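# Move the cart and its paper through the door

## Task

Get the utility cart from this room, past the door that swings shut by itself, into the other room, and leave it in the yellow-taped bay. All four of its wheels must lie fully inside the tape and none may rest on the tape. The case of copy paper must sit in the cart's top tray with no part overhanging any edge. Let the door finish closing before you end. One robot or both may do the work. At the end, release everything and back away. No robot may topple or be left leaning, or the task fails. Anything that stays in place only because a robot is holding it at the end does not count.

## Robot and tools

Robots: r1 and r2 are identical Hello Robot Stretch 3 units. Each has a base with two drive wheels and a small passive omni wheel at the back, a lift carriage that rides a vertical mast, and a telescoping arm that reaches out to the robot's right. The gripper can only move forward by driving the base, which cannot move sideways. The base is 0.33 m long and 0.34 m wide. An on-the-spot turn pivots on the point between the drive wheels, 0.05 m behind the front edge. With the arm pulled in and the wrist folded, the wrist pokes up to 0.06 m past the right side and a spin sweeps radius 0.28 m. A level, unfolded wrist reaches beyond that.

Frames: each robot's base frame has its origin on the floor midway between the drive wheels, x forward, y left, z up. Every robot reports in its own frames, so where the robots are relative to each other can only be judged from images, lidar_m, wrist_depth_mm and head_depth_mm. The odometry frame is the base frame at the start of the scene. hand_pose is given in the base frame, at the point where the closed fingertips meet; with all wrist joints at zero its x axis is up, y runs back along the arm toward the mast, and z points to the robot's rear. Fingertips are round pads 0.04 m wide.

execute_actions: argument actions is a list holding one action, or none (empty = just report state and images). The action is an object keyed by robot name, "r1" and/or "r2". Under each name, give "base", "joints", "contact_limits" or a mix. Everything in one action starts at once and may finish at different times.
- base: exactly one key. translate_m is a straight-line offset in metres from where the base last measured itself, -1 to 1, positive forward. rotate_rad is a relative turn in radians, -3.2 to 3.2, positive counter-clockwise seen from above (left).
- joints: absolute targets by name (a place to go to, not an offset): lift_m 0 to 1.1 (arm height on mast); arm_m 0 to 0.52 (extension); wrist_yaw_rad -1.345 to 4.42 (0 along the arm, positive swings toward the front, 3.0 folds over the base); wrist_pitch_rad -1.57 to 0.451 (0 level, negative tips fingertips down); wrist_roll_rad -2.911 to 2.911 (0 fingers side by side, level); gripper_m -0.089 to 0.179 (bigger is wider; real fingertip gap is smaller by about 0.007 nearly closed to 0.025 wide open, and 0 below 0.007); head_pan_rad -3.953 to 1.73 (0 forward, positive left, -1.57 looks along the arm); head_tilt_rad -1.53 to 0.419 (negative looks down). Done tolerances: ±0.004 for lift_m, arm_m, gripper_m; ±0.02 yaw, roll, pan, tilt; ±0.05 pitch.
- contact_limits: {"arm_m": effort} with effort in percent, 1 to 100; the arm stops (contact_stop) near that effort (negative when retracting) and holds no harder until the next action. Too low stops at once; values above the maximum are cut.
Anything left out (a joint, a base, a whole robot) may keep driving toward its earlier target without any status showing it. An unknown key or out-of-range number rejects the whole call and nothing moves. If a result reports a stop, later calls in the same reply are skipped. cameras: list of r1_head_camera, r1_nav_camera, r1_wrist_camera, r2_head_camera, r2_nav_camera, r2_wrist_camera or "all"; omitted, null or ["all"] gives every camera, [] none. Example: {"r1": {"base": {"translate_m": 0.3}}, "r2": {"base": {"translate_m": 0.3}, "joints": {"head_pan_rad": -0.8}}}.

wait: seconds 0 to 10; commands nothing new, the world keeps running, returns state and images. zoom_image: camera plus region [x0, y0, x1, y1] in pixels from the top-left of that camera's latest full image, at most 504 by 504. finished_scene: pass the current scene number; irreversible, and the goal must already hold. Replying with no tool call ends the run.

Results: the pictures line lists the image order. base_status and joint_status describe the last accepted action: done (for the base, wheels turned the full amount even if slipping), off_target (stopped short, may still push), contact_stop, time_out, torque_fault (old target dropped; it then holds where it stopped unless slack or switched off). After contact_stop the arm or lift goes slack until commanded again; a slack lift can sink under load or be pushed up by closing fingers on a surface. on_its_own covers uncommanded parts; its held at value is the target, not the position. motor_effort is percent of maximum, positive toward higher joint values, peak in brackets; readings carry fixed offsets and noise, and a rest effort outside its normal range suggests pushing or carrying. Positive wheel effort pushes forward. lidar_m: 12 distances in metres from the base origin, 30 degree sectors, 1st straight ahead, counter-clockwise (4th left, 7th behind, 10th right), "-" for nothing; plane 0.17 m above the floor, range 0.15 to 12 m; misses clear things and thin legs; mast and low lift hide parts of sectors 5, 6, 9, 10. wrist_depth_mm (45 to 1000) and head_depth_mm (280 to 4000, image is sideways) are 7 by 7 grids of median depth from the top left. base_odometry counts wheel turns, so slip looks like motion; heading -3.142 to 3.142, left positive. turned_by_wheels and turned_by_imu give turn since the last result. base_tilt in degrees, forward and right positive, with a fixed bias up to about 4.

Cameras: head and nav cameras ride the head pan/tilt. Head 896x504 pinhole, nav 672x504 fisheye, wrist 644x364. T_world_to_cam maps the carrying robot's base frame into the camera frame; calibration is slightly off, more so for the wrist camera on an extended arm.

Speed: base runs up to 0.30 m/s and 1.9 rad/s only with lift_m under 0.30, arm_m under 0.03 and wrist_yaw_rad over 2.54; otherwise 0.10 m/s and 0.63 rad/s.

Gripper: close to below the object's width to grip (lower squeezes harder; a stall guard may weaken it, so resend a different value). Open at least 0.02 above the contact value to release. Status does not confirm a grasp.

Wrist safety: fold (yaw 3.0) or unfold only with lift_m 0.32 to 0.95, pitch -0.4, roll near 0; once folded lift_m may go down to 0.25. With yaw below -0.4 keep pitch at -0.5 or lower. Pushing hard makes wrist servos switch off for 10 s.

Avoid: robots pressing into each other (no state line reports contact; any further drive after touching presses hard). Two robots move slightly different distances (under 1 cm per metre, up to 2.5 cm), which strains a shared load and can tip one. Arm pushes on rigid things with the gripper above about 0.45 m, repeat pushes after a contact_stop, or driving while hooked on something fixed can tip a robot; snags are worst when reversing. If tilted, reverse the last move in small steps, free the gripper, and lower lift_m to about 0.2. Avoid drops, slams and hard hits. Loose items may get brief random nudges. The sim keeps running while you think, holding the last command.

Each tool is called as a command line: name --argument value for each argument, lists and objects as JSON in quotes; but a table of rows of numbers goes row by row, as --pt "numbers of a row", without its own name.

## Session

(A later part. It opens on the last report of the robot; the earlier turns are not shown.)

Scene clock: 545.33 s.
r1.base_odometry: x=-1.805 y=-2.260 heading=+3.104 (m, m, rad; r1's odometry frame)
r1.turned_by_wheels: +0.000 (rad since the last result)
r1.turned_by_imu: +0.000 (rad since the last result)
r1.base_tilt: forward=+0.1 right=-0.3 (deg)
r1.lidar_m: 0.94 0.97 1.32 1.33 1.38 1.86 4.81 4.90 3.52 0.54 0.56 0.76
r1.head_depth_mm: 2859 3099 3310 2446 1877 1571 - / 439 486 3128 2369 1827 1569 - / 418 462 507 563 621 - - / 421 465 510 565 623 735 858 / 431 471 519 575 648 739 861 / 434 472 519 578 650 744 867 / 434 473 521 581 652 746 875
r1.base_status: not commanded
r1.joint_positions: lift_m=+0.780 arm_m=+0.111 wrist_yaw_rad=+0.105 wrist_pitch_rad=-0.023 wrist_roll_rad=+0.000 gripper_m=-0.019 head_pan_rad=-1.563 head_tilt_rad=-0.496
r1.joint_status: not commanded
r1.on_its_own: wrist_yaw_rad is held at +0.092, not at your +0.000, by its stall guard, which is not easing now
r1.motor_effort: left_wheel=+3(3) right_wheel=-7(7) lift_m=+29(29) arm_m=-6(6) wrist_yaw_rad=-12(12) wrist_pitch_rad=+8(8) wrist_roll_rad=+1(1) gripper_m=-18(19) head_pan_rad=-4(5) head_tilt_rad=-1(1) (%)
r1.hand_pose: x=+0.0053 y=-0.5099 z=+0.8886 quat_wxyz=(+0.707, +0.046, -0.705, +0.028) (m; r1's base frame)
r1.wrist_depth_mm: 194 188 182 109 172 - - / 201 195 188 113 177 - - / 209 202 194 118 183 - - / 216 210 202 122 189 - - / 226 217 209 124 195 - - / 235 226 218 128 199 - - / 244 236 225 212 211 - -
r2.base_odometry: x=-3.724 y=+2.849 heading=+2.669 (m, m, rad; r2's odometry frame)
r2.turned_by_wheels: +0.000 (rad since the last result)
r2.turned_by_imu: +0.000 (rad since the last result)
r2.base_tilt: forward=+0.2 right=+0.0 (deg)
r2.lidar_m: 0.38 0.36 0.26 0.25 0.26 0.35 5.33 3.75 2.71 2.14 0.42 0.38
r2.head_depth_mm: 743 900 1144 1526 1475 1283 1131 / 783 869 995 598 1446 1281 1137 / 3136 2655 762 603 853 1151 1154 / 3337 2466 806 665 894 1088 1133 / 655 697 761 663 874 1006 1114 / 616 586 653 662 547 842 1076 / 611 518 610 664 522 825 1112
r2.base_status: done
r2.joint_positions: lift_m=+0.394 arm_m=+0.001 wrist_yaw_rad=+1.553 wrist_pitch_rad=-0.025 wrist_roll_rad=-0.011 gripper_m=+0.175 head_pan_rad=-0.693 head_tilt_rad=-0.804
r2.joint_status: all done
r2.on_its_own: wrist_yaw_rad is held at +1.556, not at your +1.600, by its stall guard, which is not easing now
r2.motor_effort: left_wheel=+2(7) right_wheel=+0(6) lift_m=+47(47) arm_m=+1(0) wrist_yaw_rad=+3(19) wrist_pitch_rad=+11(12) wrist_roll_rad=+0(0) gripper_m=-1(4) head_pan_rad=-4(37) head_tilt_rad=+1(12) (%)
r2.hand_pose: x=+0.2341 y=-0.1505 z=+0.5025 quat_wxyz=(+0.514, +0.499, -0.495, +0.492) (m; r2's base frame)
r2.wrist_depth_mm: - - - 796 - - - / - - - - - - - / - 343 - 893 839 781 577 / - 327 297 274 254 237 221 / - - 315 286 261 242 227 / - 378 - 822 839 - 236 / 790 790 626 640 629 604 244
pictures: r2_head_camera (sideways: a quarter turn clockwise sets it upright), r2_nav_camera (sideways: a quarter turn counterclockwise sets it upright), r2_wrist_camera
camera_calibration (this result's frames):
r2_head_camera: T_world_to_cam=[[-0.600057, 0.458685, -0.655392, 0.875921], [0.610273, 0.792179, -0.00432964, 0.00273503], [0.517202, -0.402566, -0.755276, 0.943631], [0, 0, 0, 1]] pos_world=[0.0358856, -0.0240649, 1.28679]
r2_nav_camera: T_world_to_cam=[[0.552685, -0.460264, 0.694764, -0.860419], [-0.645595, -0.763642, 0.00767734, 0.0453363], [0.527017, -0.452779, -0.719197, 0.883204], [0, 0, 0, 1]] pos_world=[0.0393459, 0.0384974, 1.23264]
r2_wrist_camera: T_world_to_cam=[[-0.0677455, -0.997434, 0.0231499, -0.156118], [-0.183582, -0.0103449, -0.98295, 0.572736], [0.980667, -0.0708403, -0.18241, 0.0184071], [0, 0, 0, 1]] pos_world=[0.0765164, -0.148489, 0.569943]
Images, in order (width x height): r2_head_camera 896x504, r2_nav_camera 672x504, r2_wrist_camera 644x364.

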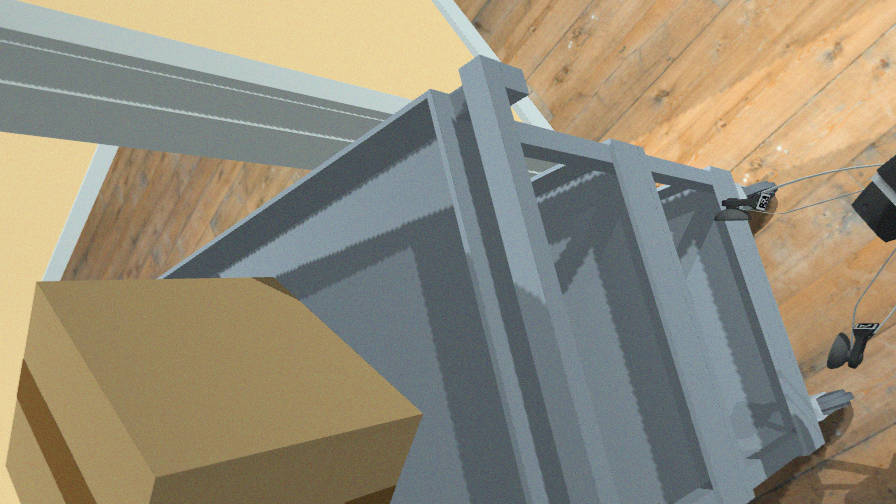

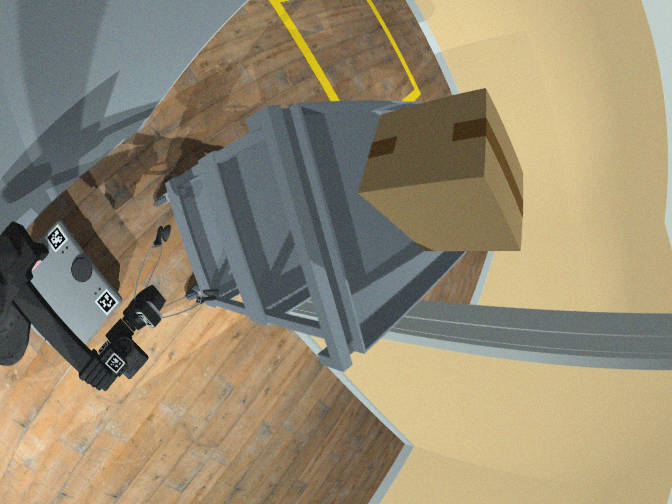

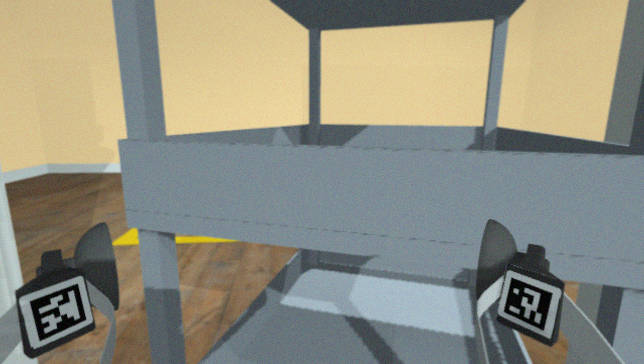

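execute_actions --actions '[{"r2":{"base":{"translate_m":-0.05},"joints":{"lift_m":0.52,"wrist_yaw_rad":1.57,"gripper_m":0.15,"head_pan_rad":-0.4,"head_tilt_rad":-1.1}}}]' --cameras '[]'

execute_actions --actions '[{"r2":{"joints":{"arm_m":0.22}}}]' --cameras '["r2_head_camera","r2_wrist_camera"]'

Scene clock: 548.53 s.
r1.base_odometry: x=-1.805 y=-2.260 heading=+3.104 (m, m, rad; r1's odometry frame)
r1.turned_by_wheels: +0.000 (rad since the last result)
r1.turned_by_imu: +0.000 (rad since the last result)
r1.base_tilt: forward=+0.1 right=-0.4 (deg)
r1.lidar_m: 0.94 0.98 1.32 1.33 1.37 1.86 4.82 4.89 3.56 0.54 0.56 0.76
r1.head_depth_mm: 2824 3075 3295 2463 1880 1567 - / 439 486 3142 2359 1827 1575 - / 419 462 507 562 621 - - / 421 463 510 563 623 736 859 / 432 471 518 574 646 738 863 / 433 473 520 578 650 743 869 / 434 473 521 579 654 747 873
r1.base_status: not commanded
r1.joint_positions: lift_m=+0.780 arm_m=+0.111 wrist_yaw_rad=+0.105 wrist_pitch_rad=-0.023 wrist_roll_rad=+0.000 gripper_m=-0.019 head_pan_rad=-1.563 head_tilt_rad=-0.496
r1.joint_status: not commanded
r1.on_its_own: wrist_yaw_rad is held at +0.092, not at your +0.000, by its stall guard, which is not easing now
r1.motor_effort: left_wheel=+3(3) right_wheel=-7(7) lift_m=+29(29) arm_m=-6(6) wrist_yaw_rad=-12(12) wrist_pitch_rad=+8(8) wrist_roll_rad=+1(2) gripper_m=-18(19) head_pan_rad=-4(4) head_tilt_rad=-2(1) (%)
r1.hand_pose: x=+0.0053 y=-0.5099 z=+0.8886 quat_wxyz=(+0.707, +0.046, -0.705, +0.028) (m; r1's base frame)
r1.wrist_depth_mm: 193 188 182 109 171 - - / 201 195 188 113 177 - - / 208 202 196 117 182 - - / 215 209 202 122 189 - - / 224 216 210 124 195 - - / 234 225 219 128 200 - - / 244 236 225 212 210 - -
r2.base_odometry: x=-3.680 y=+2.826 heading=+2.669 (m, m, rad; r2's odometry frame)
r2.turned_by_wheels: +0.000 (rad since the last result)
r2.turned_by_imu: +0.001 (rad since the last result)
r2.base_tilt: forward=+0.1 right=-0.1 (deg)
r2.lidar_m: 0.43 0.36 0.26 0.25 0.26 0.35 5.28 3.78 2.71 2.36 0.47 0.43
r2.head_depth_mm: 721 653 675 1390 1289 1196 - / 735 662 921 926 1276 1195 1090 / 696 661 941 928 1268 1184 - / 610 661 566 928 1260 1189 - / 619 660 561 927 1265 1180 - / 698 662 559 982 1284 1181 1089 / 742 624 556 1401 1268 1032 818
r2.base_status: done
r2.joint_positions: lift_m=+0.519 arm_m=+0.001 wrist_yaw_rad=+1.567 wrist_pitch_rad=-0.024 wrist_roll_rad=-0.011 gripper_m=+0.150 head_pan_rad=-0.407 head_tilt_rad=-1.087
r2.joint_status: all done
r2.motor_effort: left_wheel=+1(4) right_wheel=-1(6) lift_m=+48(51) arm_m=+0(0) wrist_yaw_rad=+4(4) wrist_pitch_rad=+10(11) wrist_roll_rad=+0(0) gripper_m=-1(97) head_pan_rad=+3(22) head_tilt_rad=-6(26) (%)
r2.hand_pose: x=+0.2342 y=-0.1469 z=+0.6277 quat_wxyz=(+0.510, +0.502, -0.492, +0.496) (m; r2's base frame)
r2.wrist_depth_mm: - 368 330 315 312 312 252 / - - - 755 755 - 263 / - - - - - - 276 / - - - 937 921 - 274 / - - 541 627 629 590 290 / 552 416 385 349 326 412 287 / 642 - 729 369 332 310 289
pictures: none
No camera images: the call's "cameras" was empty. Leave "cameras" out to get every camera's image.

Scene clock: 551.37 s.
r1.base_odometry: x=-1.805 y=-2.260 heading=+3.104 (m, m, rad; r1's odometry frame)
r1.turned_by_wheels: +0.000 (rad since the last result)
r1.turned_by_imu: +0.000 (rad since the last result)
r1.base_tilt: forward=+0.0 right=-0.4 (deg)
r1.lidar_m: 0.94 0.98 1.32 1.33 1.38 1.86 4.82 4.89 3.55 0.54 0.56 0.76
r1.head_depth_mm: 2855 3100 3295 2452 1882 1578 - / 439 487 3150 2369 1830 1580 - / 419 463 507 562 621 - - / 421 464 510 564 624 736 859 / 432 472 518 575 648 737 860 / 433 473 520 578 650 742 867 / 433 474 522 580 653 747 873
r1.base_status: not commanded
r1.joint_positions: lift_m=+0.780 arm_m=+0.111 wrist_yaw_rad=+0.105 wrist_pitch_rad=-0.023 wrist_roll_rad=+0.000 gripper_m=-0.019 head_pan_rad=-1.563 head_tilt_rad=-0.496
r1.joint_status: not commanded
r1.on_its_own: wrist_yaw_rad is held at +0.092, not at your +0.000, by its stall guard, which is not easing now
r1.motor_effort: left_wheel=+3(3) right_wheel=-7(7) lift_m=+29(29) arm_m=-6(6) wrist_yaw_rad=-12(12) wrist_pitch_rad=+8(8) wrist_roll_rad=+1(1) gripper_m=-16(17) head_pan_rad=-4(4) head_tilt_rad=-2(0) (%)
r1.hand_pose: x=+0.0053 y=-0.5099 z=+0.8886 quat_wxyz=(+0.707, +0.046, -0.705, +0.028) (m; r1's base frame)
r1.wrist_depth_mm: 194 189 183 110 171 - - / 201 194 189 113 177 - - / 208 201 196 117 183 - - / 216 209 202 122 189 - - / 223 217 210 124 195 - - / 234 226 220 128 199 - - / 242 234 226 212 211 - -
r2.base_odometry: x=-3.680 y=+2.826 heading=+2.669 (m, m, rad; r2's odometry frame)
r2.turned_by_wheels: +0.000 (rad since the last result)
r2.turned_by_imu: +0.001 (rad since the last result)
r2.base_tilt: forward=+0.2 right=-0.1 (deg)
r2.lidar_m: 0.43 0.36 0.26 0.25 0.26 0.35 5.27 3.77 2.71 2.36 0.48 0.43
r2.head_depth_mm: 720 653 674 1383 1287 1184 1112 / 736 661 921 926 1268 1182 1108 / 697 659 939 928 1272 1196 - / 610 660 565 927 1274 1183 - / 619 661 562 930 1269 1186 - / 698 660 559 981 1285 1180 1082 / 743 621 555 1408 1269 1031 820
r2.base_status: not commanded
r2.joint_positions: lift_m=+0.519 arm_m=+0.220 wrist_yaw_rad=+1.568 wrist_pitch_rad=-0.024 wrist_roll_rad=-0.011 gripper_m=+0.150 head_pan_rad=-0.407 head_tilt_rad=-1.087
r2.joint_status: all done
r2.motor_effort: left_wheel=+1(1) right_wheel=-1(1) lift_m=+48(47) arm_m=+3(6) wrist_yaw_rad=+2(3) wrist_pitch_rad=+10(10) wrist_roll_rad=+0(0) gripper_m=-1(1) head_pan_rad=+4(3) head_tilt_rad=-6(6) (%)
r2.hand_pose: x=+0.2342 y=-0.3655 z=+0.6277 quat_wxyz=(+0.510, +0.503, -0.492, +0.496) (m; r2's base frame)
r2.wrist_depth_mm: 322 317 317 256 - 540 487 / - - 780 492 - 536 510 / - - - - - 558 521 / - - 936 837 - 568 537 / 503 570 621 526 - 548 558 / 366 313 305 278 - 553 578 / 948 333 301 277 - 610 608
pictures: r2_head_camera (sideways: a quarter turn clockwise sets it upright), r2_wrist_camera
camera_calibration (this result's frames):
r2_head_camera: T_world_to_cam=[[-0.845698, 0.331415, -0.418281, 0.568528], [0.36227, 0.932054, 0.00603838, -0.00924984], [0.391862, -0.146424, -0.908298, 1.1433], [0, 0, 0, 1]] pos_world=[0.0361368, -0.0123902, 1.27632]
r2_wrist_camera: T_world_to_cam=[[-0.0528808, -0.998334, 0.0230998, -0.377191], [-0.182418, -0.0130856, -0.983134, 0.692463], [0.981798, -0.0562027, -0.181422, 0.0304174], [0, 0, 0, 1]] pos_world=[0.0765077, -0.365792, 0.695015]
Images, in order (width x height): r2_head_camera 896x504, r2_wrist_camera 644x364.

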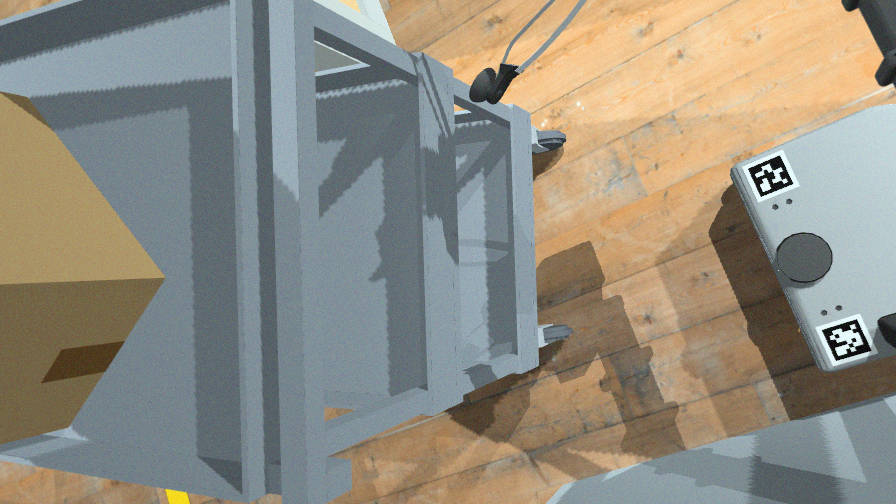

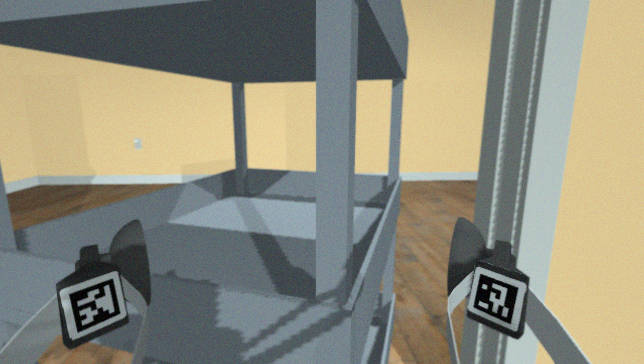

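execute_actions --actions '[{"r2":{"base":{"translate_m":0.16},"joints":{"arm_m":0.245}}}]' --cameras '["r2_wrist_camera"]'

Scene clock: 555.40 s.
r1.base_odometry: x=-1.805 y=-2.260 heading=+3.104 (m, m, rad; r1's odometry frame)
r1.turned_by_wheels: +0.000 (rad since the last result)
r1.turned_by_imu: +0.000 (rad since the last result)
r1.base_tilt: forward=+0.1 right=-0.3 (deg)
r1.lidar_m: 0.94 0.98 1.32 1.33 1.38 1.87 4.81 4.90 3.54 0.54 0.56 0.76
r1.head_depth_mm: 2840 3077 3304 2473 1874 1567 - / 439 486 3115 2390 1838 1572 - / 419 462 508 562 620 - - / 420 464 508 565 624 735 858 / 431 470 519 575 647 741 864 / 433 473 520 577 649 743 866 / 434 474 522 581 652 746 873
r1.base_status: not commanded
r1.joint_positions: lift_m=+0.780 arm_m=+0.111 wrist_yaw_rad=+0.105 wrist_pitch_rad=-0.023 wrist_roll_rad=+0.000 gripper_m=-0.019 head_pan_rad=-1.563 head_tilt_rad=-0.496
r1.joint_status: not commanded
r1.on_its_own: wrist_yaw_rad is held at +0.092, not at your +0.000, by its stall guard, which is not easing now
r1.motor_effort: left_wheel=+3(3) right_wheel=-7(7) lift_m=+29(29) arm_m=-6(6) wrist_yaw_rad=-12(11) wrist_pitch_rad=+8(8) wrist_roll_rad=+1(1) gripper_m=-18(18) head_pan_rad=-5(4) head_tilt_rad=-1(1) (%)
r1.hand_pose: x=+0.0053 y=-0.5099 z=+0.8886 quat_wxyz=(+0.707, +0.046, -0.705, +0.028) (m; r1's base frame)
r1.wrist_depth_mm: 193 189 182 110 172 - - / 201 195 189 113 177 - - / 208 201 195 117 183 - - / 217 210 202 122 189 - - / 225 217 209 123 194 - - / 234 226 219 128 200 - - / 244 236 225 213 210 - -
r2.base_odometry: x=-3.822 y=+2.899 heading=+2.669 (m, m, rad; r2's odometry frame)
r2.turned_by_wheels: +0.000 (rad since the last result)
r2.turned_by_imu: +0.001 (rad since the last result)
r2.base_tilt: forward=+0.2 right=-0.1 (deg)
r2.lidar_m: 0.28 0.37 0.26 0.25 0.26 0.35 5.44 3.76 2.71 1.69 0.31 0.28
r2.head_depth_mm: 616 661 591 477 1235 1184 1105 / 514 638 591 477 1105 1177 1107 / 442 555 591 476 1087 1204 - / 459 559 590 486 1071 1184 - / 512 630 591 506 971 1186 - / 595 640 583 485 1264 1178 1087 / 1950 1729 1551 1385 1285 1041 826
r2.base_status: done
r2.joint_positions: lift_m=+0.519 arm_m=+0.245 wrist_yaw_rad=+1.568 wrist_pitch_rad=-0.024 wrist_roll_rad=-0.011 gripper_m=+0.150 head_pan_rad=-0.407 head_tilt_rad=-1.087
r2.joint_status: all done
r2.motor_effort: left_wheel=+1(7) right_wheel=-1(3) lift_m=+47(48) arm_m=+4(4) wrist_yaw_rad=+3(2) wrist_pitch_rad=+10(10) wrist_roll_rad=+0(0) gripper_m=+0(1) head_pan_rad=+4(3) head_tilt_rad=-6(6) (%)
r2.hand_pose: x=+0.2342 y=-0.3905 z=+0.6277 quat_wxyz=(+0.510, +0.503, -0.492, +0.496) (m; r2's base frame)
r2.wrist_depth_mm: 324 318 257 77 411 - 359 / - - 604 79 - - 359 / - - - 82 - - 360 / - - 764 84 - - 366 / 486 574 572 87 - 491 371 / 422 435 409 90 - 449 381 / 319 332 321 93 970 970 387
pictures: r2_wrist_camera
camera_calibration (this result's frames):
r2_wrist_camera: T_world_to_cam=[[-0.0528807, -0.998334, 0.0230998, -0.402143], [-0.182418, -0.0130856, -0.983134, 0.692136], [0.981798, -0.0562026, -0.181422, 0.0290127], [0, 0, 0, 1]] pos_world=[0.0765077, -0.390786, 0.695015]
Images, in order (width x height): r2_wrist_camera 644x364.

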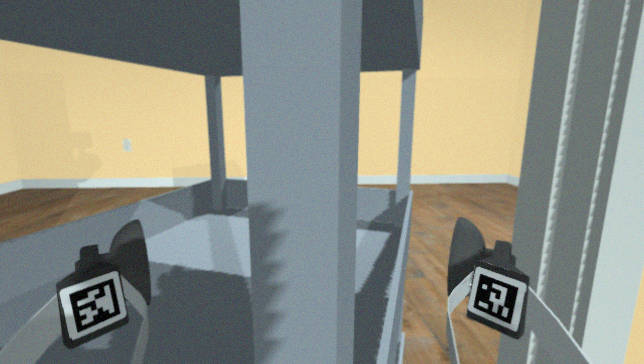

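execute_actions --actions '[{"r2":{"joints":{"gripper_m":0.0}}}]' --cameras '[]'

execute_actions --actions '[{"r2":{"joints":{"arm_m":0.34,"head_pan_rad":-0.7,"head_tilt_rad":-0.8},"contact_limits":{"arm_m":30}}}]' --cameras '["r2_head_camera","r2_nav_camera","r2_wrist_camera"]'

Scene clock: 557.60 s.
r1.base_odometry: x=-1.805 y=-2.260 heading=+3.104 (m, m, rad; r1's odometry frame)
r1.turned_by_wheels: +0.000 (rad since the last result)
r1.turned_by_imu: +0.000 (rad since the last result)
r1.base_tilt: forward=+0.1 right=-0.4 (deg)
r1.lidar_m: 0.94 0.97 1.32 1.33 1.37 1.86 4.82 4.90 3.54 0.54 0.56 0.76
r1.head_depth_mm: 2856 3096 3286 2470 1875 1565 - / 439 486 3140 2347 1843 1575 - / 419 463 508 563 621 - - / 420 464 510 565 624 737 859 / 432 471 518 575 648 738 862 / 433 473 519 577 650 743 870 / 433 474 521 578 652 747 875
r1.base_status: not commanded
r1.joint_positions: lift_m=+0.780 arm_m=+0.111 wrist_yaw_rad=+0.105 wrist_pitch_rad=-0.023 wrist_roll_rad=+0.000 gripper_m=-0.019 head_pan_rad=-1.563 head_tilt_rad=-0.496
r1.joint_status: not commanded
r1.on_its_own: wrist_yaw_rad is held at +0.092, not at your +0.000, by its stall guard, which is not easing now
r1.motor_effort: left_wheel=+3(3) right_wheel=-7(7) lift_m=+29(29) arm_m=-6(6) wrist_yaw_rad=-12(12) wrist_pitch_rad=+8(8) wrist_roll_rad=+1(1) gripper_m=-19(18) head_pan_rad=-4(4) head_tilt_rad=-1(2) (%)
r1.hand_pose: x=+0.0053 y=-0.5099 z=+0.8886 quat_wxyz=(+0.707, +0.046, -0.705, +0.028) (m; r1's base frame)
r1.wrist_depth_mm: 194 189 182 109 172 - - / 200 195 188 113 177 - - / 208 202 195 117 182 - - / 216 210 202 122 189 - - / 224 217 210 123 194 - - / 234 226 219 128 200 - - / 245 235 226 213 211 - -
r2.base_odometry: x=-3.822 y=+2.899 heading=+2.669 (m, m, rad; r2's odometry frame)
r2.turned_by_wheels: +0.000 (rad since the last result)
r2.turned_by_imu: +0.000 (rad since the last result)
r2.base_tilt: forward=+0.1 right=-0.1 (deg)
r2.lidar_m: 0.28 0.37 0.26 0.25 0.26 0.35 5.44 3.77 2.70 1.68 0.31 0.28
r2.head_depth_mm: 617 661 591 477 1030 1184 1111 / 514 640 591 477 1104 1182 1109 / 441 554 591 476 1090 1199 - / 459 559 591 485 1072 1186 - / 512 629 591 505 972 1183 - / 595 639 581 485 1264 1184 1087 / 1974 1735 1552 1386 1281 1038 829
r2.base_status: not commanded
r2.joint_positions: lift_m=+0.519 arm_m=+0.245 wrist_yaw_rad=+1.563 wrist_pitch_rad=-0.024 wrist_roll_rad=-0.011 gripper_m=+0.002 head_pan_rad=-0.407 head_tilt_rad=-1.087
r2.joint_status: all done
r2.motor_effort: left_wheel=+1(1) right_wheel=+0(1) lift_m=+48(47) arm_m=+3(3) wrist_yaw_rad=+8(9) wrist_pitch_rad=+10(10) wrist_roll_rad=+0(0) gripper_m=-30(99) head_pan_rad=+3(4) head_tilt_rad=-6(7) (%)
r2.hand_pose: x=+0.2342 y=-0.3918 z=+0.6277 quat_wxyz=(+0.511, +0.501, -0.493, +0.495) (m; r2's base frame)
r2.wrist_depth_mm: 324 320 258 77 412 - 356 / - - 492 79 - - 360 / - - 753 81 - - 357 / - - 746 84 - - 365 / 489 560 599 87 - - 373 / 419 435 93 90 - 519 384 / 336 330 324 94 738 518 400
pictures: none
No camera images: the call's "cameras" was empty. Leave "cameras" out to get every camera's image.

Scene clock: 559.67 s.
r1.base_odometry: x=-1.805 y=-2.260 heading=+3.104 (m, m, rad; r1's odometry frame)
r1.turned_by_wheels: +0.000 (rad since the last result)
r1.turned_by_imu: +0.000 (rad since the last result)
r1.base_tilt: forward=+0.1 right=-0.3 (deg)
r1.lidar_m: 0.94 0.97 1.32 1.33 1.37 1.86 4.83 4.89 3.55 0.54 0.56 0.76
r1.head_depth_mm: 2849 3075 3305 2460 1884 1563 - / 439 487 3138 2367 1834 1571 - / 420 463 507 563 620 - - / 420 463 510 565 624 734 857 / 432 471 518 575 647 739 861 / 432 472 520 578 650 741 869 / 434 474 520 579 652 746 872
r1.base_status: not commanded
r1.joint_positions: lift_m=+0.780 arm_m=+0.111 wrist_yaw_rad=+0.105 wrist_pitch_rad=-0.023 wrist_roll_rad=+0.000 gripper_m=-0.019 head_pan_rad=-1.563 head_tilt_rad=-0.496
r1.joint_status: not commanded
r1.on_its_own: wrist_yaw_rad is held at +0.092, not at your +0.000, by its stall guard, which is not easing now
r1.motor_effort: left_wheel=+3(3) right_wheel=-7(7) lift_m=+29(29) arm_m=-6(6) wrist_yaw_rad=-12(11) wrist_pitch_rad=+8(8) wrist_roll_rad=+1(1) gripper_m=-19(18) head_pan_rad=-5(4) head_tilt_rad=-1(2) (%)
r1.hand_pose: x=+0.0053 y=-0.5099 z=+0.8886 quat_wxyz=(+0.707, +0.046, -0.705, +0.028) (m; r1's base frame)
r1.wrist_depth_mm: 194 189 182 109 172 - - / 201 196 189 113 177 - - / 208 202 195 118 183 - - / 216 210 202 122 188 - - / 224 216 209 124 195 - - / 234 226 219 128 200 - - / 244 236 225 213 211 - -
r2.base_odometry: x=-3.822 y=+2.899 heading=+2.669 (m, m, rad; r2's odometry frame)
r2.turned_by_wheels: +0.001 (rad since the last result)
r2.turned_by_imu: +0.001 (rad since the last result)
r2.base_tilt: forward=+0.1 right=-0.1 (deg)
r2.lidar_m: 0.26 0.36 0.26 0.25 0.26 0.35 5.44 3.78 2.71 1.67 0.31 0.26
r2.head_depth_mm: 711 784 860 653 553 1260 1133 / 2859 2569 763 668 525 995 1134 / 3051 2550 804 666 533 826 1092 / 618 549 649 650 565 715 1052 / 615 467 518 618 566 486 947 / 615 478 541 631 564 446 1110 / 2902 485 567 646 588 1245 1125
r2.base_status: not commanded
r2.joint_positions: lift_m=+0.519 arm_m=+0.339 wrist_yaw_rad=+1.583 wrist_pitch_rad=-0.023 wrist_roll_rad=-0.011 gripper_m=+0.008 head_pan_rad=-0.693 head_tilt_rad=-0.804
r2.joint_status: all done
r2.on_its_own: gripper_m is held at +0.007, not at your +0.000, by its stall guard, which is not easing now; wrist_yaw_rad is at rest, and its effort (-17) is outside its rest range (-12 to +12)
r2.motor_effort: left_wheel=+9(11) right_wheel=-16(23) lift_m=+47(48) arm_m=+5(9) wrist_yaw_rad=-17(34) wrist_pitch_rad=+10(10) wrist_roll_rad=+0(0) gripper_m=-25(31) head_pan_rad=-4(25) head_tilt_rad=+1(19) (%)
r2.contact_limits: arm_m 30 (drawing in: default 14, maximum 24; extending or still: default 22, maximum 35)
r2.hand_pose: x=+0.2342 y=-0.4812 z=+0.6281 quat_wxyz=(+0.506, +0.506, -0.488, +0.500) (m; r2's base frame)
r2.wrist_depth_mm: 319 315 255 81 - 363 315 / - 708 489 83 - 375 324 / - - - 86 - 379 345 / - - 775 88 - 382 354 / 503 578 604 91 - 380 371 / 437 437 96 94 - 385 383 / 334 336 318 98 - 390 393
pictures: r2_head_camera (sideways: a quarter turn clockwise sets it upright), r2_nav_camera (sideways: a quarter turn counterclockwise sets it upright), r2_wrist_camera
camera_calibration (this result's frames):
r2_head_camera: T_world_to_cam=[[-0.60011, 0.458749, -0.655299, 0.8758], [0.610289, 0.792167, -0.00432515, 0.00272908], [0.517122, -0.402517, -0.755357, 0.943736], [0, 0, 0, 1]] pos_world=[0.0358836, -0.0240643, 1.28678]
r2_nav_camera: T_world_to_cam=[[0.552741, -0.46033, 0.694675, -0.860304], [-0.64561, -0.763629, 0.00767844, 0.045335], [0.526939, -0.452733, -0.719283, 0.883316], [0, 0, 0, 1]] pos_world=[0.0393401, 0.0385022, 1.23264]
r2_wrist_camera: T_world_to_cam=[[-0.037305, -0.999039, 0.0230095, -0.496703], [-0.180562, -0.0159078, -0.983435, 0.689766], [0.982856, -0.0408416, -0.179795, 0.0300791], [0, 0, 0, 1]] pos_world=[0.0764528, -0.484024, 0.695177]
Images, in order (width x height): r2_head_camera 896x504, r2_nav_camera 672x504, r2_wrist_camera 644x364.

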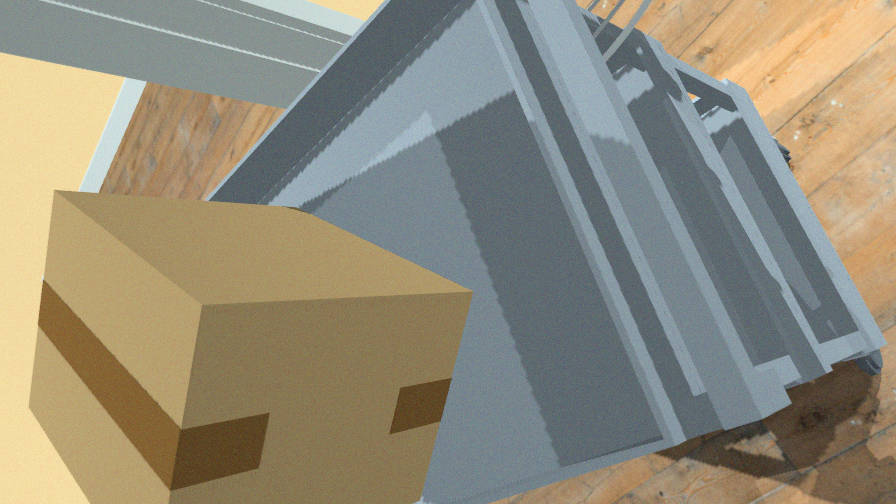

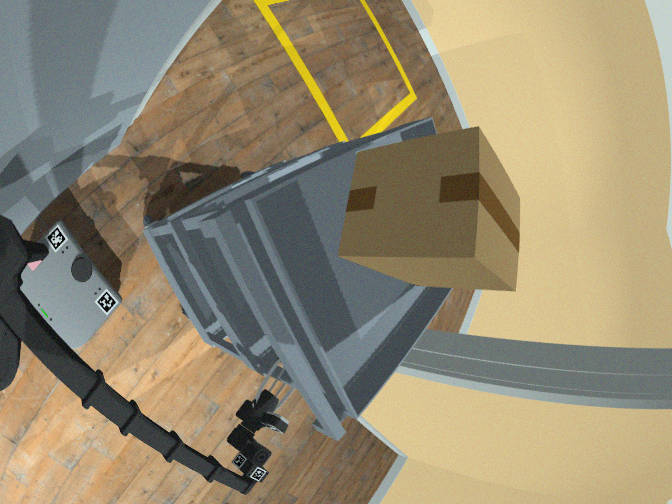

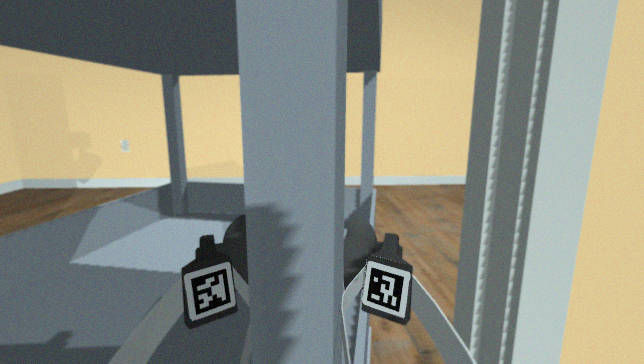

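execute_actions --actions '[{"r2":{"base":{"translate_m":0.18},"joints":{"head_pan_rad":-0.5,"head_tilt_rad":-0.95}}}]' --cameras '["r2_head_camera","r2_nav_camera","r2_wrist_camera"]'

Scene clock: 562.67 s.
r1.base_odometry: x=-1.805 y=-2.260 heading=+3.104 (m, m, rad; r1's odometry frame)
r1.turned_by_wheels: +0.000 (rad since the last result)
r1.turned_by_imu: +0.000 (rad since the last result)
r1.base_tilt: forward=+0.1 right=-0.4 (deg)
r1.lidar_m: 0.94 0.97 1.32 1.33 1.37 1.86 4.82 4.88 3.56 0.54 0.56 0.76
r1.head_depth_mm: 2834 3119 3285 2466 1870 1562 - / 439 486 3147 2361 1831 1578 - / 419 462 508 562 620 - - / 421 463 510 565 622 736 859 / 431 471 518 576 647 739 862 / 433 472 520 576 650 742 866 / 434 474 521 581 652 743 872
r1.base_status: not commanded
r1.joint_positions: lift_m=+0.780 arm_m=+0.111 wrist_yaw_rad=+0.105 wrist_pitch_rad=-0.023 wrist_roll_rad=+0.000 gripper_m=-0.019 head_pan_rad=-1.563 head_tilt_rad=-0.496
r1.joint_status: not commanded
r1.on_its_own: wrist_yaw_rad is held at +0.092, not at your +0.000, by its stall guard, which is not easing now
r1.motor_effort: left_wheel=+3(3) right_wheel=-7(7) lift_m=+29(29) arm_m=-6(6) wrist_yaw_rad=-12(12) wrist_pitch_rad=+8(8) wrist_roll_rad=+1(1) gripper_m=-19(17) head_pan_rad=-5(4) head_tilt_rad=-2(1) (%)
r1.hand_pose: x=+0.0053 y=-0.5099 z=+0.8886 quat_wxyz=(+0.707, +0.046, -0.705, +0.028) (m; r1's base frame)
r1.wrist_depth_mm: 195 188 182 109 172 - - / 201 195 189 113 177 - - / 208 202 195 117 183 - - / 216 209 201 122 188 - - / 224 217 209 124 195 - - / 233 227 219 128 200 - - / 243 235 225 213 211 - -
r2.base_odometry: x=-3.982 y=+2.981 heading=+2.668 (m, m, rad; r2's odometry frame)
r2.turned_by_wheels: -0.001 (rad since the last result)
r2.turned_by_imu: -0.225 (rad since the last result)
r2.base_tilt: forward=+0.2 right=+0.0 (deg)
r2.lidar_m: 0.18 3.21 0.31 0.27 0.27 0.32 0.56 5.07 2.96 2.58 0.17 0.15
r2.head_depth_mm: 2487 775 669 593 541 1165 1105 / 2482 750 684 592 522 480 1105 / 426 382 511 581 521 481 1091 / 426 378 459 561 522 466 966 / 424 387 473 569 521 750 1101 / 425 396 488 578 835 1215 1098 / 424 408 507 959 1357 1217 1104
r2.base_status: done
r2.joint_positions: lift_m=+0.519 arm_m=+0.340 wrist_yaw_rad=+1.569 wrist_pitch_rad=-0.023 wrist_roll_rad=-0.011 gripper_m=+0.008 head_pan_rad=-0.507 head_tilt_rad=-0.938
r2.joint_status: all done
r2.on_its_own: gripper_m is held at +0.007, not at your +0.000, by its stall guard, which is not easing now; right_wheel is at rest, and its effort (+26) is outside its rest range (-18 to +18)
r2.motor_effort: left_wheel=-13(14) right_wheel=+26(27) lift_m=+47(47) arm_m=+2(5) wrist_yaw_rad=+0(16) wrist_pitch_rad=+10(10) wrist_roll_rad=+0(0) gripper_m=-22(24) head_pan_rad=+4(20) head_tilt_rad=-5(17) (%)
r2.hand_pose: x=+0.2343 y=-0.4853 z=+0.6281 quat_wxyz=(+0.509, +0.503, -0.492, +0.496) (m; r2's base frame)
r2.wrist_depth_mm: 321 318 284 78 358 350 391 / - - 605 80 360 363 405 / - - - 83 369 381 422 / - - 679 85 373 392 436 / 582 622 571 88 371 410 461 / 437 437 89 90 379 427 478 / 337 335 319 94 420 444 505
pictures: r2_head_camera (sideways: a quarter turn clockwise sets it upright), r2_nav_camera (sideways: a quarter turn counterclockwise sets it upright), r2_wrist_camera
camera_calibration (this result's frames):
r2_head_camera: T_world_to_cam=[[-0.745433, 0.379362, -0.5481, 0.73702], [0.453203, 0.891407, 0.000607445, -0.00273471], [0.488811, -0.247948, -0.836412, 1.04929], [0, 0, 0, 1]] pos_world=[0.0377319, -0.0169889, 1.28161]
r2_nav_camera: T_world_to_cam=[[0.704071, -0.392388, 0.591875, -0.72728], [-0.492437, -0.870304, 0.00880796, 0.0429316], [0.511655, -0.297662, -0.805982, 0.996148], [0, 0, 0, 1]] pos_world=[0.0235134, 0.0485033, 1.23296]
r2_wrist_camera: T_world_to_cam=[[-0.05186, -0.998383, 0.0232663, -0.497238], [-0.181147, -0.0135068, -0.983363, 0.690881], [0.982088, -0.0552118, -0.180153, 0.0233202], [0, 0, 0, 1]] pos_world=[0.0764616, -0.485815, 0.695158]
Images, in order (width x height): r2_head_camera 896x504, r2_nav_camera 672x504, r2_wrist_camera 644x364.

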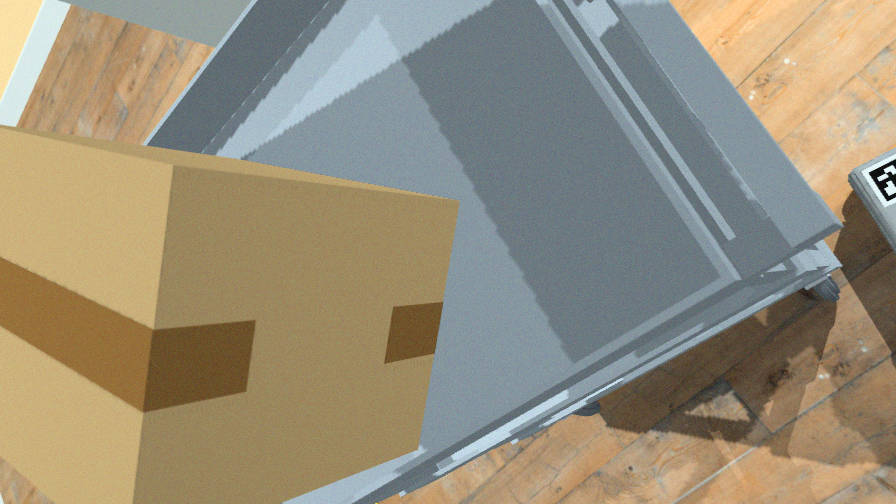

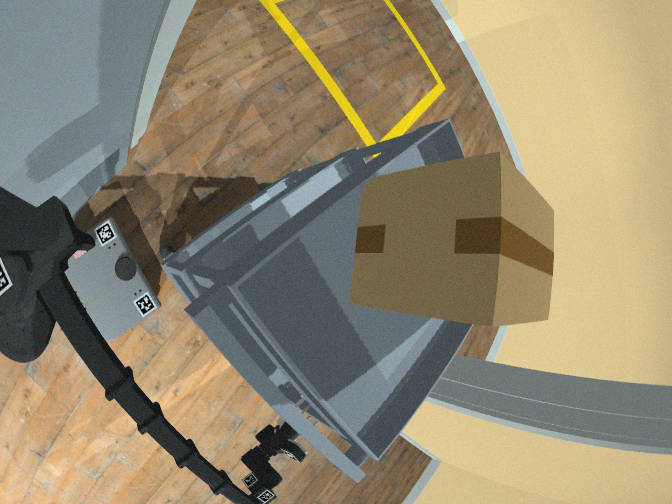

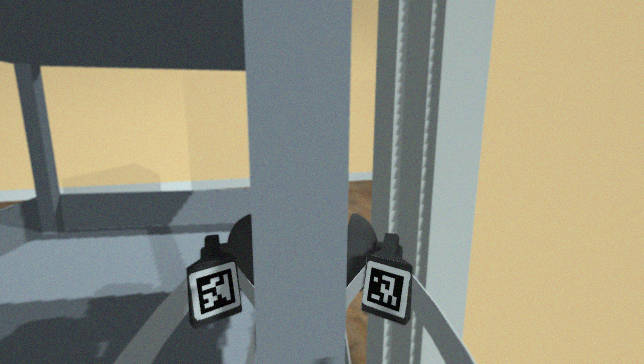

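execute_actions --actions '[{"r2":{"joints":{"gripper_m":0.15}}}]' --cameras '[]'

execute_actions --actions '[{"r2":{"base":{"translate_m":-0.3},"joints":{"head_pan_rad":0,"head_tilt_rad":-0.9}}}]' --cameras '[]'

execute_actions --actions '[{"r2":{"joints":{"arm_m":0.0,"lift_m":0.395,"gripper_m":0.175}}}]' --cameras '["r2_head_camera","r2_nav_camera","r2_wrist_camera"]'

Scene clock: 565.73 s.
r1.base_odometry: x=-1.805 y=-2.260 heading=+3.104 (m, m, rad; r1's odometry frame)
r1.turned_by_wheels: +0.000 (rad since the last result)
r1.turned_by_imu: +0.000 (rad since the last result)
r1.base_tilt: forward=+0.1 right=-0.4 (deg)
r1.lidar_m: 0.94 0.97 1.32 1.33 1.38 1.86 4.80 4.89 3.55 0.54 0.56 0.76
r1.head_depth_mm: 2843 3097 3292 2452 1867 1566 - / 439 486 3152 2353 1827 1570 - / 419 462 508 563 621 - - / 421 464 509 565 623 735 861 / 432 472 518 575 648 736 863 / 433 472 520 577 650 743 867 / 434 474 522 579 652 747 873
r1.base_status: not commanded
r1.joint_positions: lift_m=+0.780 arm_m=+0.111 wrist_yaw_rad=+0.105 wrist_pitch_rad=-0.023 wrist_roll_rad=+0.000 gripper_m=-0.019 head_pan_rad=-1.563 head_tilt_rad=-0.496
r1.joint_status: not commanded
r1.on_its_own: wrist_yaw_rad is held at +0.092, not at your +0.000, by its stall guard, which is not easing now
r1.motor_effort: left_wheel=+3(3) right_wheel=-7(7) lift_m=+29(29) arm_m=-6(6) wrist_yaw_rad=-12(12) wrist_pitch_rad=+8(8) wrist_roll_rad=+1(1) gripper_m=-17(17) head_pan_rad=-4(5) head_tilt_rad=-2(2) (%)
r1.hand_pose: x=+0.0053 y=-0.5099 z=+0.8886 quat_wxyz=(+0.707, +0.046, -0.705, +0.028) (m; r1's base frame)
r1.wrist_depth_mm: 193 189 182 109 172 - - / 201 195 188 113 176 - - / 208 202 195 118 183 - - / 216 210 202 122 189 - - / 224 217 209 124 195 - - / 234 225 220 128 199 - - / 243 235 225 212 211 - -
r2.base_odometry: x=-3.982 y=+2.981 heading=+2.669 (m, m, rad; r2's odometry frame)
r2.turned_by_wheels: +0.001 (rad since the last result)
r2.turned_by_imu: +0.002 (rad since the last result)
r2.base_tilt: forward=+0.1 right=-0.1 (deg)
r2.lidar_m: 0.18 3.22 0.31 0.27 0.27 0.32 0.56 5.04 2.95 2.58 0.17 0.15
r2.head_depth_mm: 2505 775 669 592 540 1165 1102 / 2489 754 684 592 522 471 1103 / 426 379 495 580 522 481 1067 / 425 377 458 563 521 466 977 / 424 386 472 569 521 748 1106 / 425 396 488 579 848 1215 1103 / 424 407 507 963 1353 1214 1100
r2.base_status: not commanded
r2.joint_positions: lift_m=+0.519 arm_m=+0.340 wrist_yaw_rad=+1.567 wrist_pitch_rad=-0.023 wrist_roll_rad=-0.011 gripper_m=+0.150 head_pan_rad=-0.507 head_tilt_rad=-0.938
r2.joint_status: all done
r2.motor_effort: left_wheel=+0(13) right_wheel=+1(26) lift_m=+48(47) arm_m=+2(3) wrist_yaw_rad=+4(4) wrist_pitch_rad=+10(10) wrist_roll_rad=+0(0) gripper_m=+0(99) head_pan_rad=+3(2) head_tilt_rad=-5(6) (%)
r2.hand_pose: x=+0.2343 y=-0.4858 z=+0.6281 quat_wxyz=(+0.510, +0.502, -0.492, +0.496) (m; r2's base frame)
r2.wrist_depth_mm: 320 317 285 75 359 349 388 / - - 601 78 360 361 404 / - - - 80 371 374 418 / - - 693 82 373 391 443 / 596 653 584 85 381 412 454 / 466 440 410 88 400 439 480 / 322 337 331 91 404 437 512
pictures: none
No camera images: the call's "cameras" was empty. Leave "cameras" out to get every camera's image.

Scene clock: 569.73 s.
r1.base_odometry: x=-1.805 y=-2.260 heading=+3.104 (m, m, rad; r1's odometry frame)
r1.turned_by_wheels: +0.000 (rad since the last result)
r1.turned_by_imu: +0.000 (rad since the last result)
r1.base_tilt: forward=+0.0 right=-0.5 (deg)
r1.lidar_m: 0.94 0.97 1.32 1.32 1.38 1.87 4.83 4.92 3.53 0.54 0.56 0.76
r1.head_depth_mm: 2831 3120 3274 2460 1876 1577 - / 436 483 3154 2375 1833 1575 - / 422 459 505 559 615 - - / 418 461 506 561 618 729 851 / 430 469 515 572 644 734 855 / 431 470 518 574 646 738 862 / 432 471 519 577 650 742 870
r1.base_status: not commanded
r1.joint_positions: lift_m=+0.780 arm_m=+0.109 wrist_yaw_rad=+0.109 wrist_pitch_rad=-0.027 wrist_roll_rad=+0.000 gripper_m=-0.019 head_pan_rad=-1.563 head_tilt_rad=-0.496
r1.joint_status: not commanded
r1.on_its_own: wrist_yaw_rad is held at +0.092, not at your +0.000, by its stall guard, which is not easing now; wrist_yaw_rad is at rest, and its effort (-15) is outside its rest range (-12 to +12)
r1.motor_effort: left_wheel=+1(3) right_wheel=-1(7) lift_m=+29(29) arm_m=+6(6) wrist_yaw_rad=-15(16) wrist_pitch_rad=+9(9) wrist_roll_rad=+1(2) gripper_m=-18(18) head_pan_rad=-5(4) head_tilt_rad=-2(0) (%)
r1.hand_pose: x=+0.0063 y=-0.5081 z=+0.8877 quat_wxyz=(+0.707, +0.048, -0.705, +0.029) (m; r1's base frame)
r1.wrist_depth_mm: 194 188 181 108 170 - - / 201 194 188 112 175 - - / 208 201 194 116 181 - - / 217 209 202 120 186 - - / 227 218 209 122 192 - - / 235 226 218 126 198 - - / 245 236 225 211 209 - -
r2.base_odometry: x=-3.715 y=+2.845 heading=+2.670 (m, m, rad; r2's odometry frame)
r2.turned_by_wheels: +0.001 (rad since the last result)
r2.turned_by_imu: +0.002 (rad since the last result)
r2.base_tilt: forward=+0.2 right=+0.0 (deg)
r2.lidar_m: 0.42 0.39 0.23 0.20 0.20 0.24 0.42 5.17 3.05 2.65 0.64 0.44
r2.head_depth_mm: 552 624 697 591 932 1215 1114 / 592 674 712 583 933 1198 1109 / 642 734 695 568 894 1192 1108 / 2748 2101 1762 1479 1334 1214 1105 / 2774 2220 1848 1580 1390 1229 1104 / 2761 2215 1836 1580 1382 1229 1090 / 2797 2208 1838 1581 1352 890 786
r2.base_status: done
r2.joint_positions: lift_m=+0.519 arm_m=+0.340 wrist_yaw_rad=+1.568 wrist_pitch_rad=-0.023 wrist_roll_rad=-0.011 gripper_m=+0.150 head_pan_rad=-0.007 head_tilt_rad=-0.902
r2.joint_status: all done
r2.on_its_own: right_wheel is at rest, and its effort (-25) is outside its rest range (-18 to +18)
r2.motor_effort: left_wheel=+3(6) right_wheel=-25(28) lift_m=+47(48) arm_m=+2(3) wrist_yaw_rad=+2(4) wrist_pitch_rad=+10(10) wrist_roll_rad=+0(0) gripper_m=+0(0) head_pan_rad=+3(31) head_tilt_rad=+1(6) (%)
r2.hand_pose: x=+0.2343 y=-0.4856 z=+0.6281 quat_wxyz=(+0.510, +0.502, -0.492, +0.496) (m; r2's base frame)
r2.wrist_depth_mm: 322 331 345 650 635 680 771 / - 780 752 726 643 713 790 / - - - 725 670 746 824 / - 949 963 730 701 765 851 / 573 686 624 714 718 816 917 / 365 385 398 719 739 861 956 / 837 790 820 785 781 853 985
pictures: none
No camera images: the call's "cameras" was empty. Leave "cameras" out to get every camera's image.

Scene clock: 573.43 s.
r1.base_odometry: x=-1.805 y=-2.260 heading=+3.104 (m, m, rad; r1's odometry frame)
r1.turned_by_wheels: +0.000 (rad since the last result)
r1.turned_by_imu: +0.000 (rad since the last result)
r1.base_tilt: forward=+0.1 right=-0.5 (deg)
r1.lidar_m: 0.94 0.97 1.32 1.33 1.37 1.86 4.81 4.90 3.55 0.54 0.56 0.76
r1.head_depth_mm: 2845 3098 3302 2458 1889 1576 - / 436 482 3163 2339 1836 1573 - / 422 460 503 559 615 - - / 418 461 506 562 620 729 852 / 430 468 515 573 642 734 857 / 431 470 517 574 646 736 863 / 431 471 519 577 650 741 866
r1.base_status: not commanded
r1.joint_positions: lift_m=+0.780 arm_m=+0.109 wrist_yaw_rad=+0.109 wrist_pitch_rad=-0.027 wrist_roll_rad=+0.000 gripper_m=-0.019 head_pan_rad=-1.563 head_tilt_rad=-0.496
r1.joint_status: not commanded
r1.on_its_own: wrist_yaw_rad is held at +0.092, not at your +0.000, by its stall guard, which is not easing now; wrist_yaw_rad is at rest, and its effort (-15) is outside its rest range (-12 to +12)
r1.motor_effort: left_wheel=+1(1) right_wheel=-1(1) lift_m=+29(29) arm_m=+6(6) wrist_yaw_rad=-15(15) wrist_pitch_rad=+9(9) wrist_roll_rad=+1(1) gripper_m=-18(17) head_pan_rad=-4(5) head_tilt_rad=-2(1) (%)
r1.hand_pose: x=+0.0063 y=-0.5081 z=+0.8877 quat_wxyz=(+0.707, +0.048, -0.705, +0.029) (m; r1's base frame)
r1.wrist_depth_mm: 195 188 182 108 169 - - / 201 194 188 112 175 - - / 209 202 194 116 181 - - / 217 209 201 120 187 - - / 226 218 209 122 192 - - / 235 226 219 126 198 - - / 246 236 226 210 208 - -
r2.base_odometry: x=-3.715 y=+2.845 heading=+2.670 (m, m, rad; r2's odometry frame)
r2.turned_by_wheels: +0.000 (rad since the last result)
r2.turned_by_imu: +0.001 (rad since the last result)
r2.base_tilt: forward=+0.2 right=-0.1 (deg)
r2.lidar_m: 0.42 0.39 0.23 0.20 0.20 0.24 0.42 5.19 3.05 2.65 0.64 0.44
r2.head_depth_mm: 552 625 696 591 933 1215 1109 / 592 674 712 585 932 1192 1125 / 641 734 695 565 895 1192 1113 / 2784 2096 1756 1489 1336 1216 1105 / 2743 2215 1833 1591 1385 1231 1107 / 2744 2199 1834 1579 1377 1227 1090 / 2769 2217 1846 1579 1360 888 783
r2.base_status: not commanded
r2.joint_positions: lift_m=+0.396 arm_m=+0.001 wrist_yaw_rad=+1.569 wrist_pitch_rad=-0.023 wrist_roll_rad=-0.011 gripper_m=+0.175 head_pan_rad=-0.007 head_tilt_rad=-0.902
r2.joint_status: all done
r2.on_its_own: right_wheel is at rest, and its effort (-25) is outside its rest range (-18 to +18)
r2.motor_effort: left_wheel=+4(4) right_wheel=-25(25) lift_m=+15(39) arm_m=-1(3) wrist_yaw_rad=+1(2) wrist_pitch_rad=+10(10) wrist_roll_rad=+0(0) gripper_m=-1(96) head_pan_rad=+4(3) head_tilt_rad=+0(1) (%)
r2.hand_pose: x=+0.2343 y=-0.1467 z=+0.5044 quat_wxyz=(+0.509, +0.502, -0.492, +0.496) (m; r2's base frame)
r2.wrist_depth_mm: - - 782 786 796 719 623 / - - - - - 740 627 / - - 910 962 917 665 662 / - - 349 362 373 390 739 / - - 948 - - 698 779 / - - 877 827 774 - 827 / 792 851 668 642 646 569 826
pictures: r2_head_camera (sideways: a quarter turn clockwise sets it upright), r2_nav_camera (sideways: a quarter turn counterclockwise sets it upright), r2_wrist_camera
camera_calibration (this result's frames):
r2_head_camera: T_world_to_cam=[[-0.815657, -0.024823, -0.578002, 0.776404], [-0.0299076, 0.999552, -0.000722373, 0.00194356], [0.577762, 0.0166975, -0.816035, 1.02226], [0, 0, 0, 1]] pos_world=[0.0427143, 0.000260825, 1.28297]
r2_nav_camera: T_world_to_cam=[[0.784047, -0.00643638, 0.620668, -0.765282], [-0.0149517, -0.999852, 0.00851891, 0.0403948], [0.620522, -0.0159593, -0.784027, 0.966939], [0, 0, 0, 1]] pos_world=[0.000614368, 0.0508948, 1.23275]
r2_wrist_camera: T_world_to_cam=[[-0.0519569, -0.998379, 0.0232516, -0.156227], [-0.181139, -0.0134752, -0.983365, 0.573826], [0.982084, -0.0553044, -0.180145, 0.0197174], [0, 0, 0, 1]] pos_world=[0.0764611, -0.147151, 0.571465]
Images, in order (width x height): r2_head_camera 896x504, r2_nav_camera 672x504, r2_wrist_camera 644x364.

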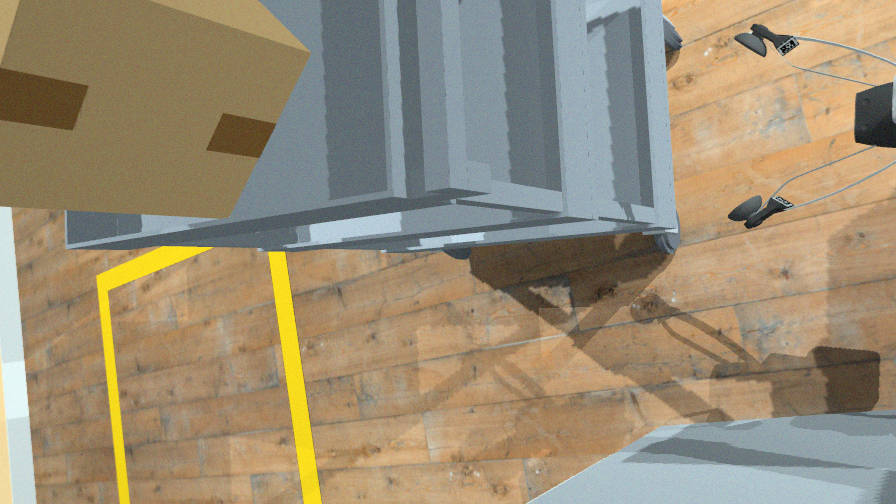

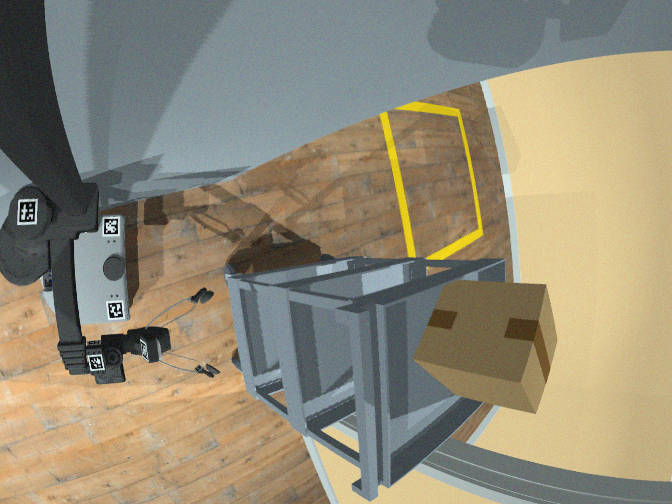

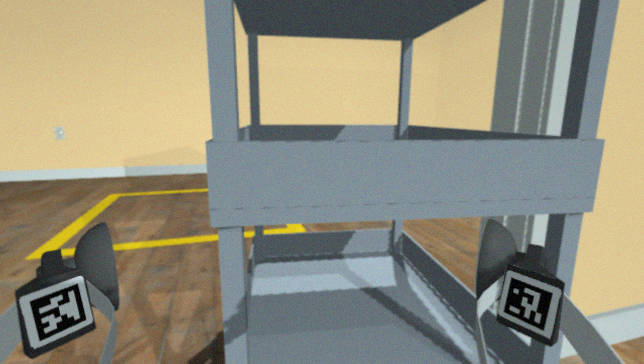

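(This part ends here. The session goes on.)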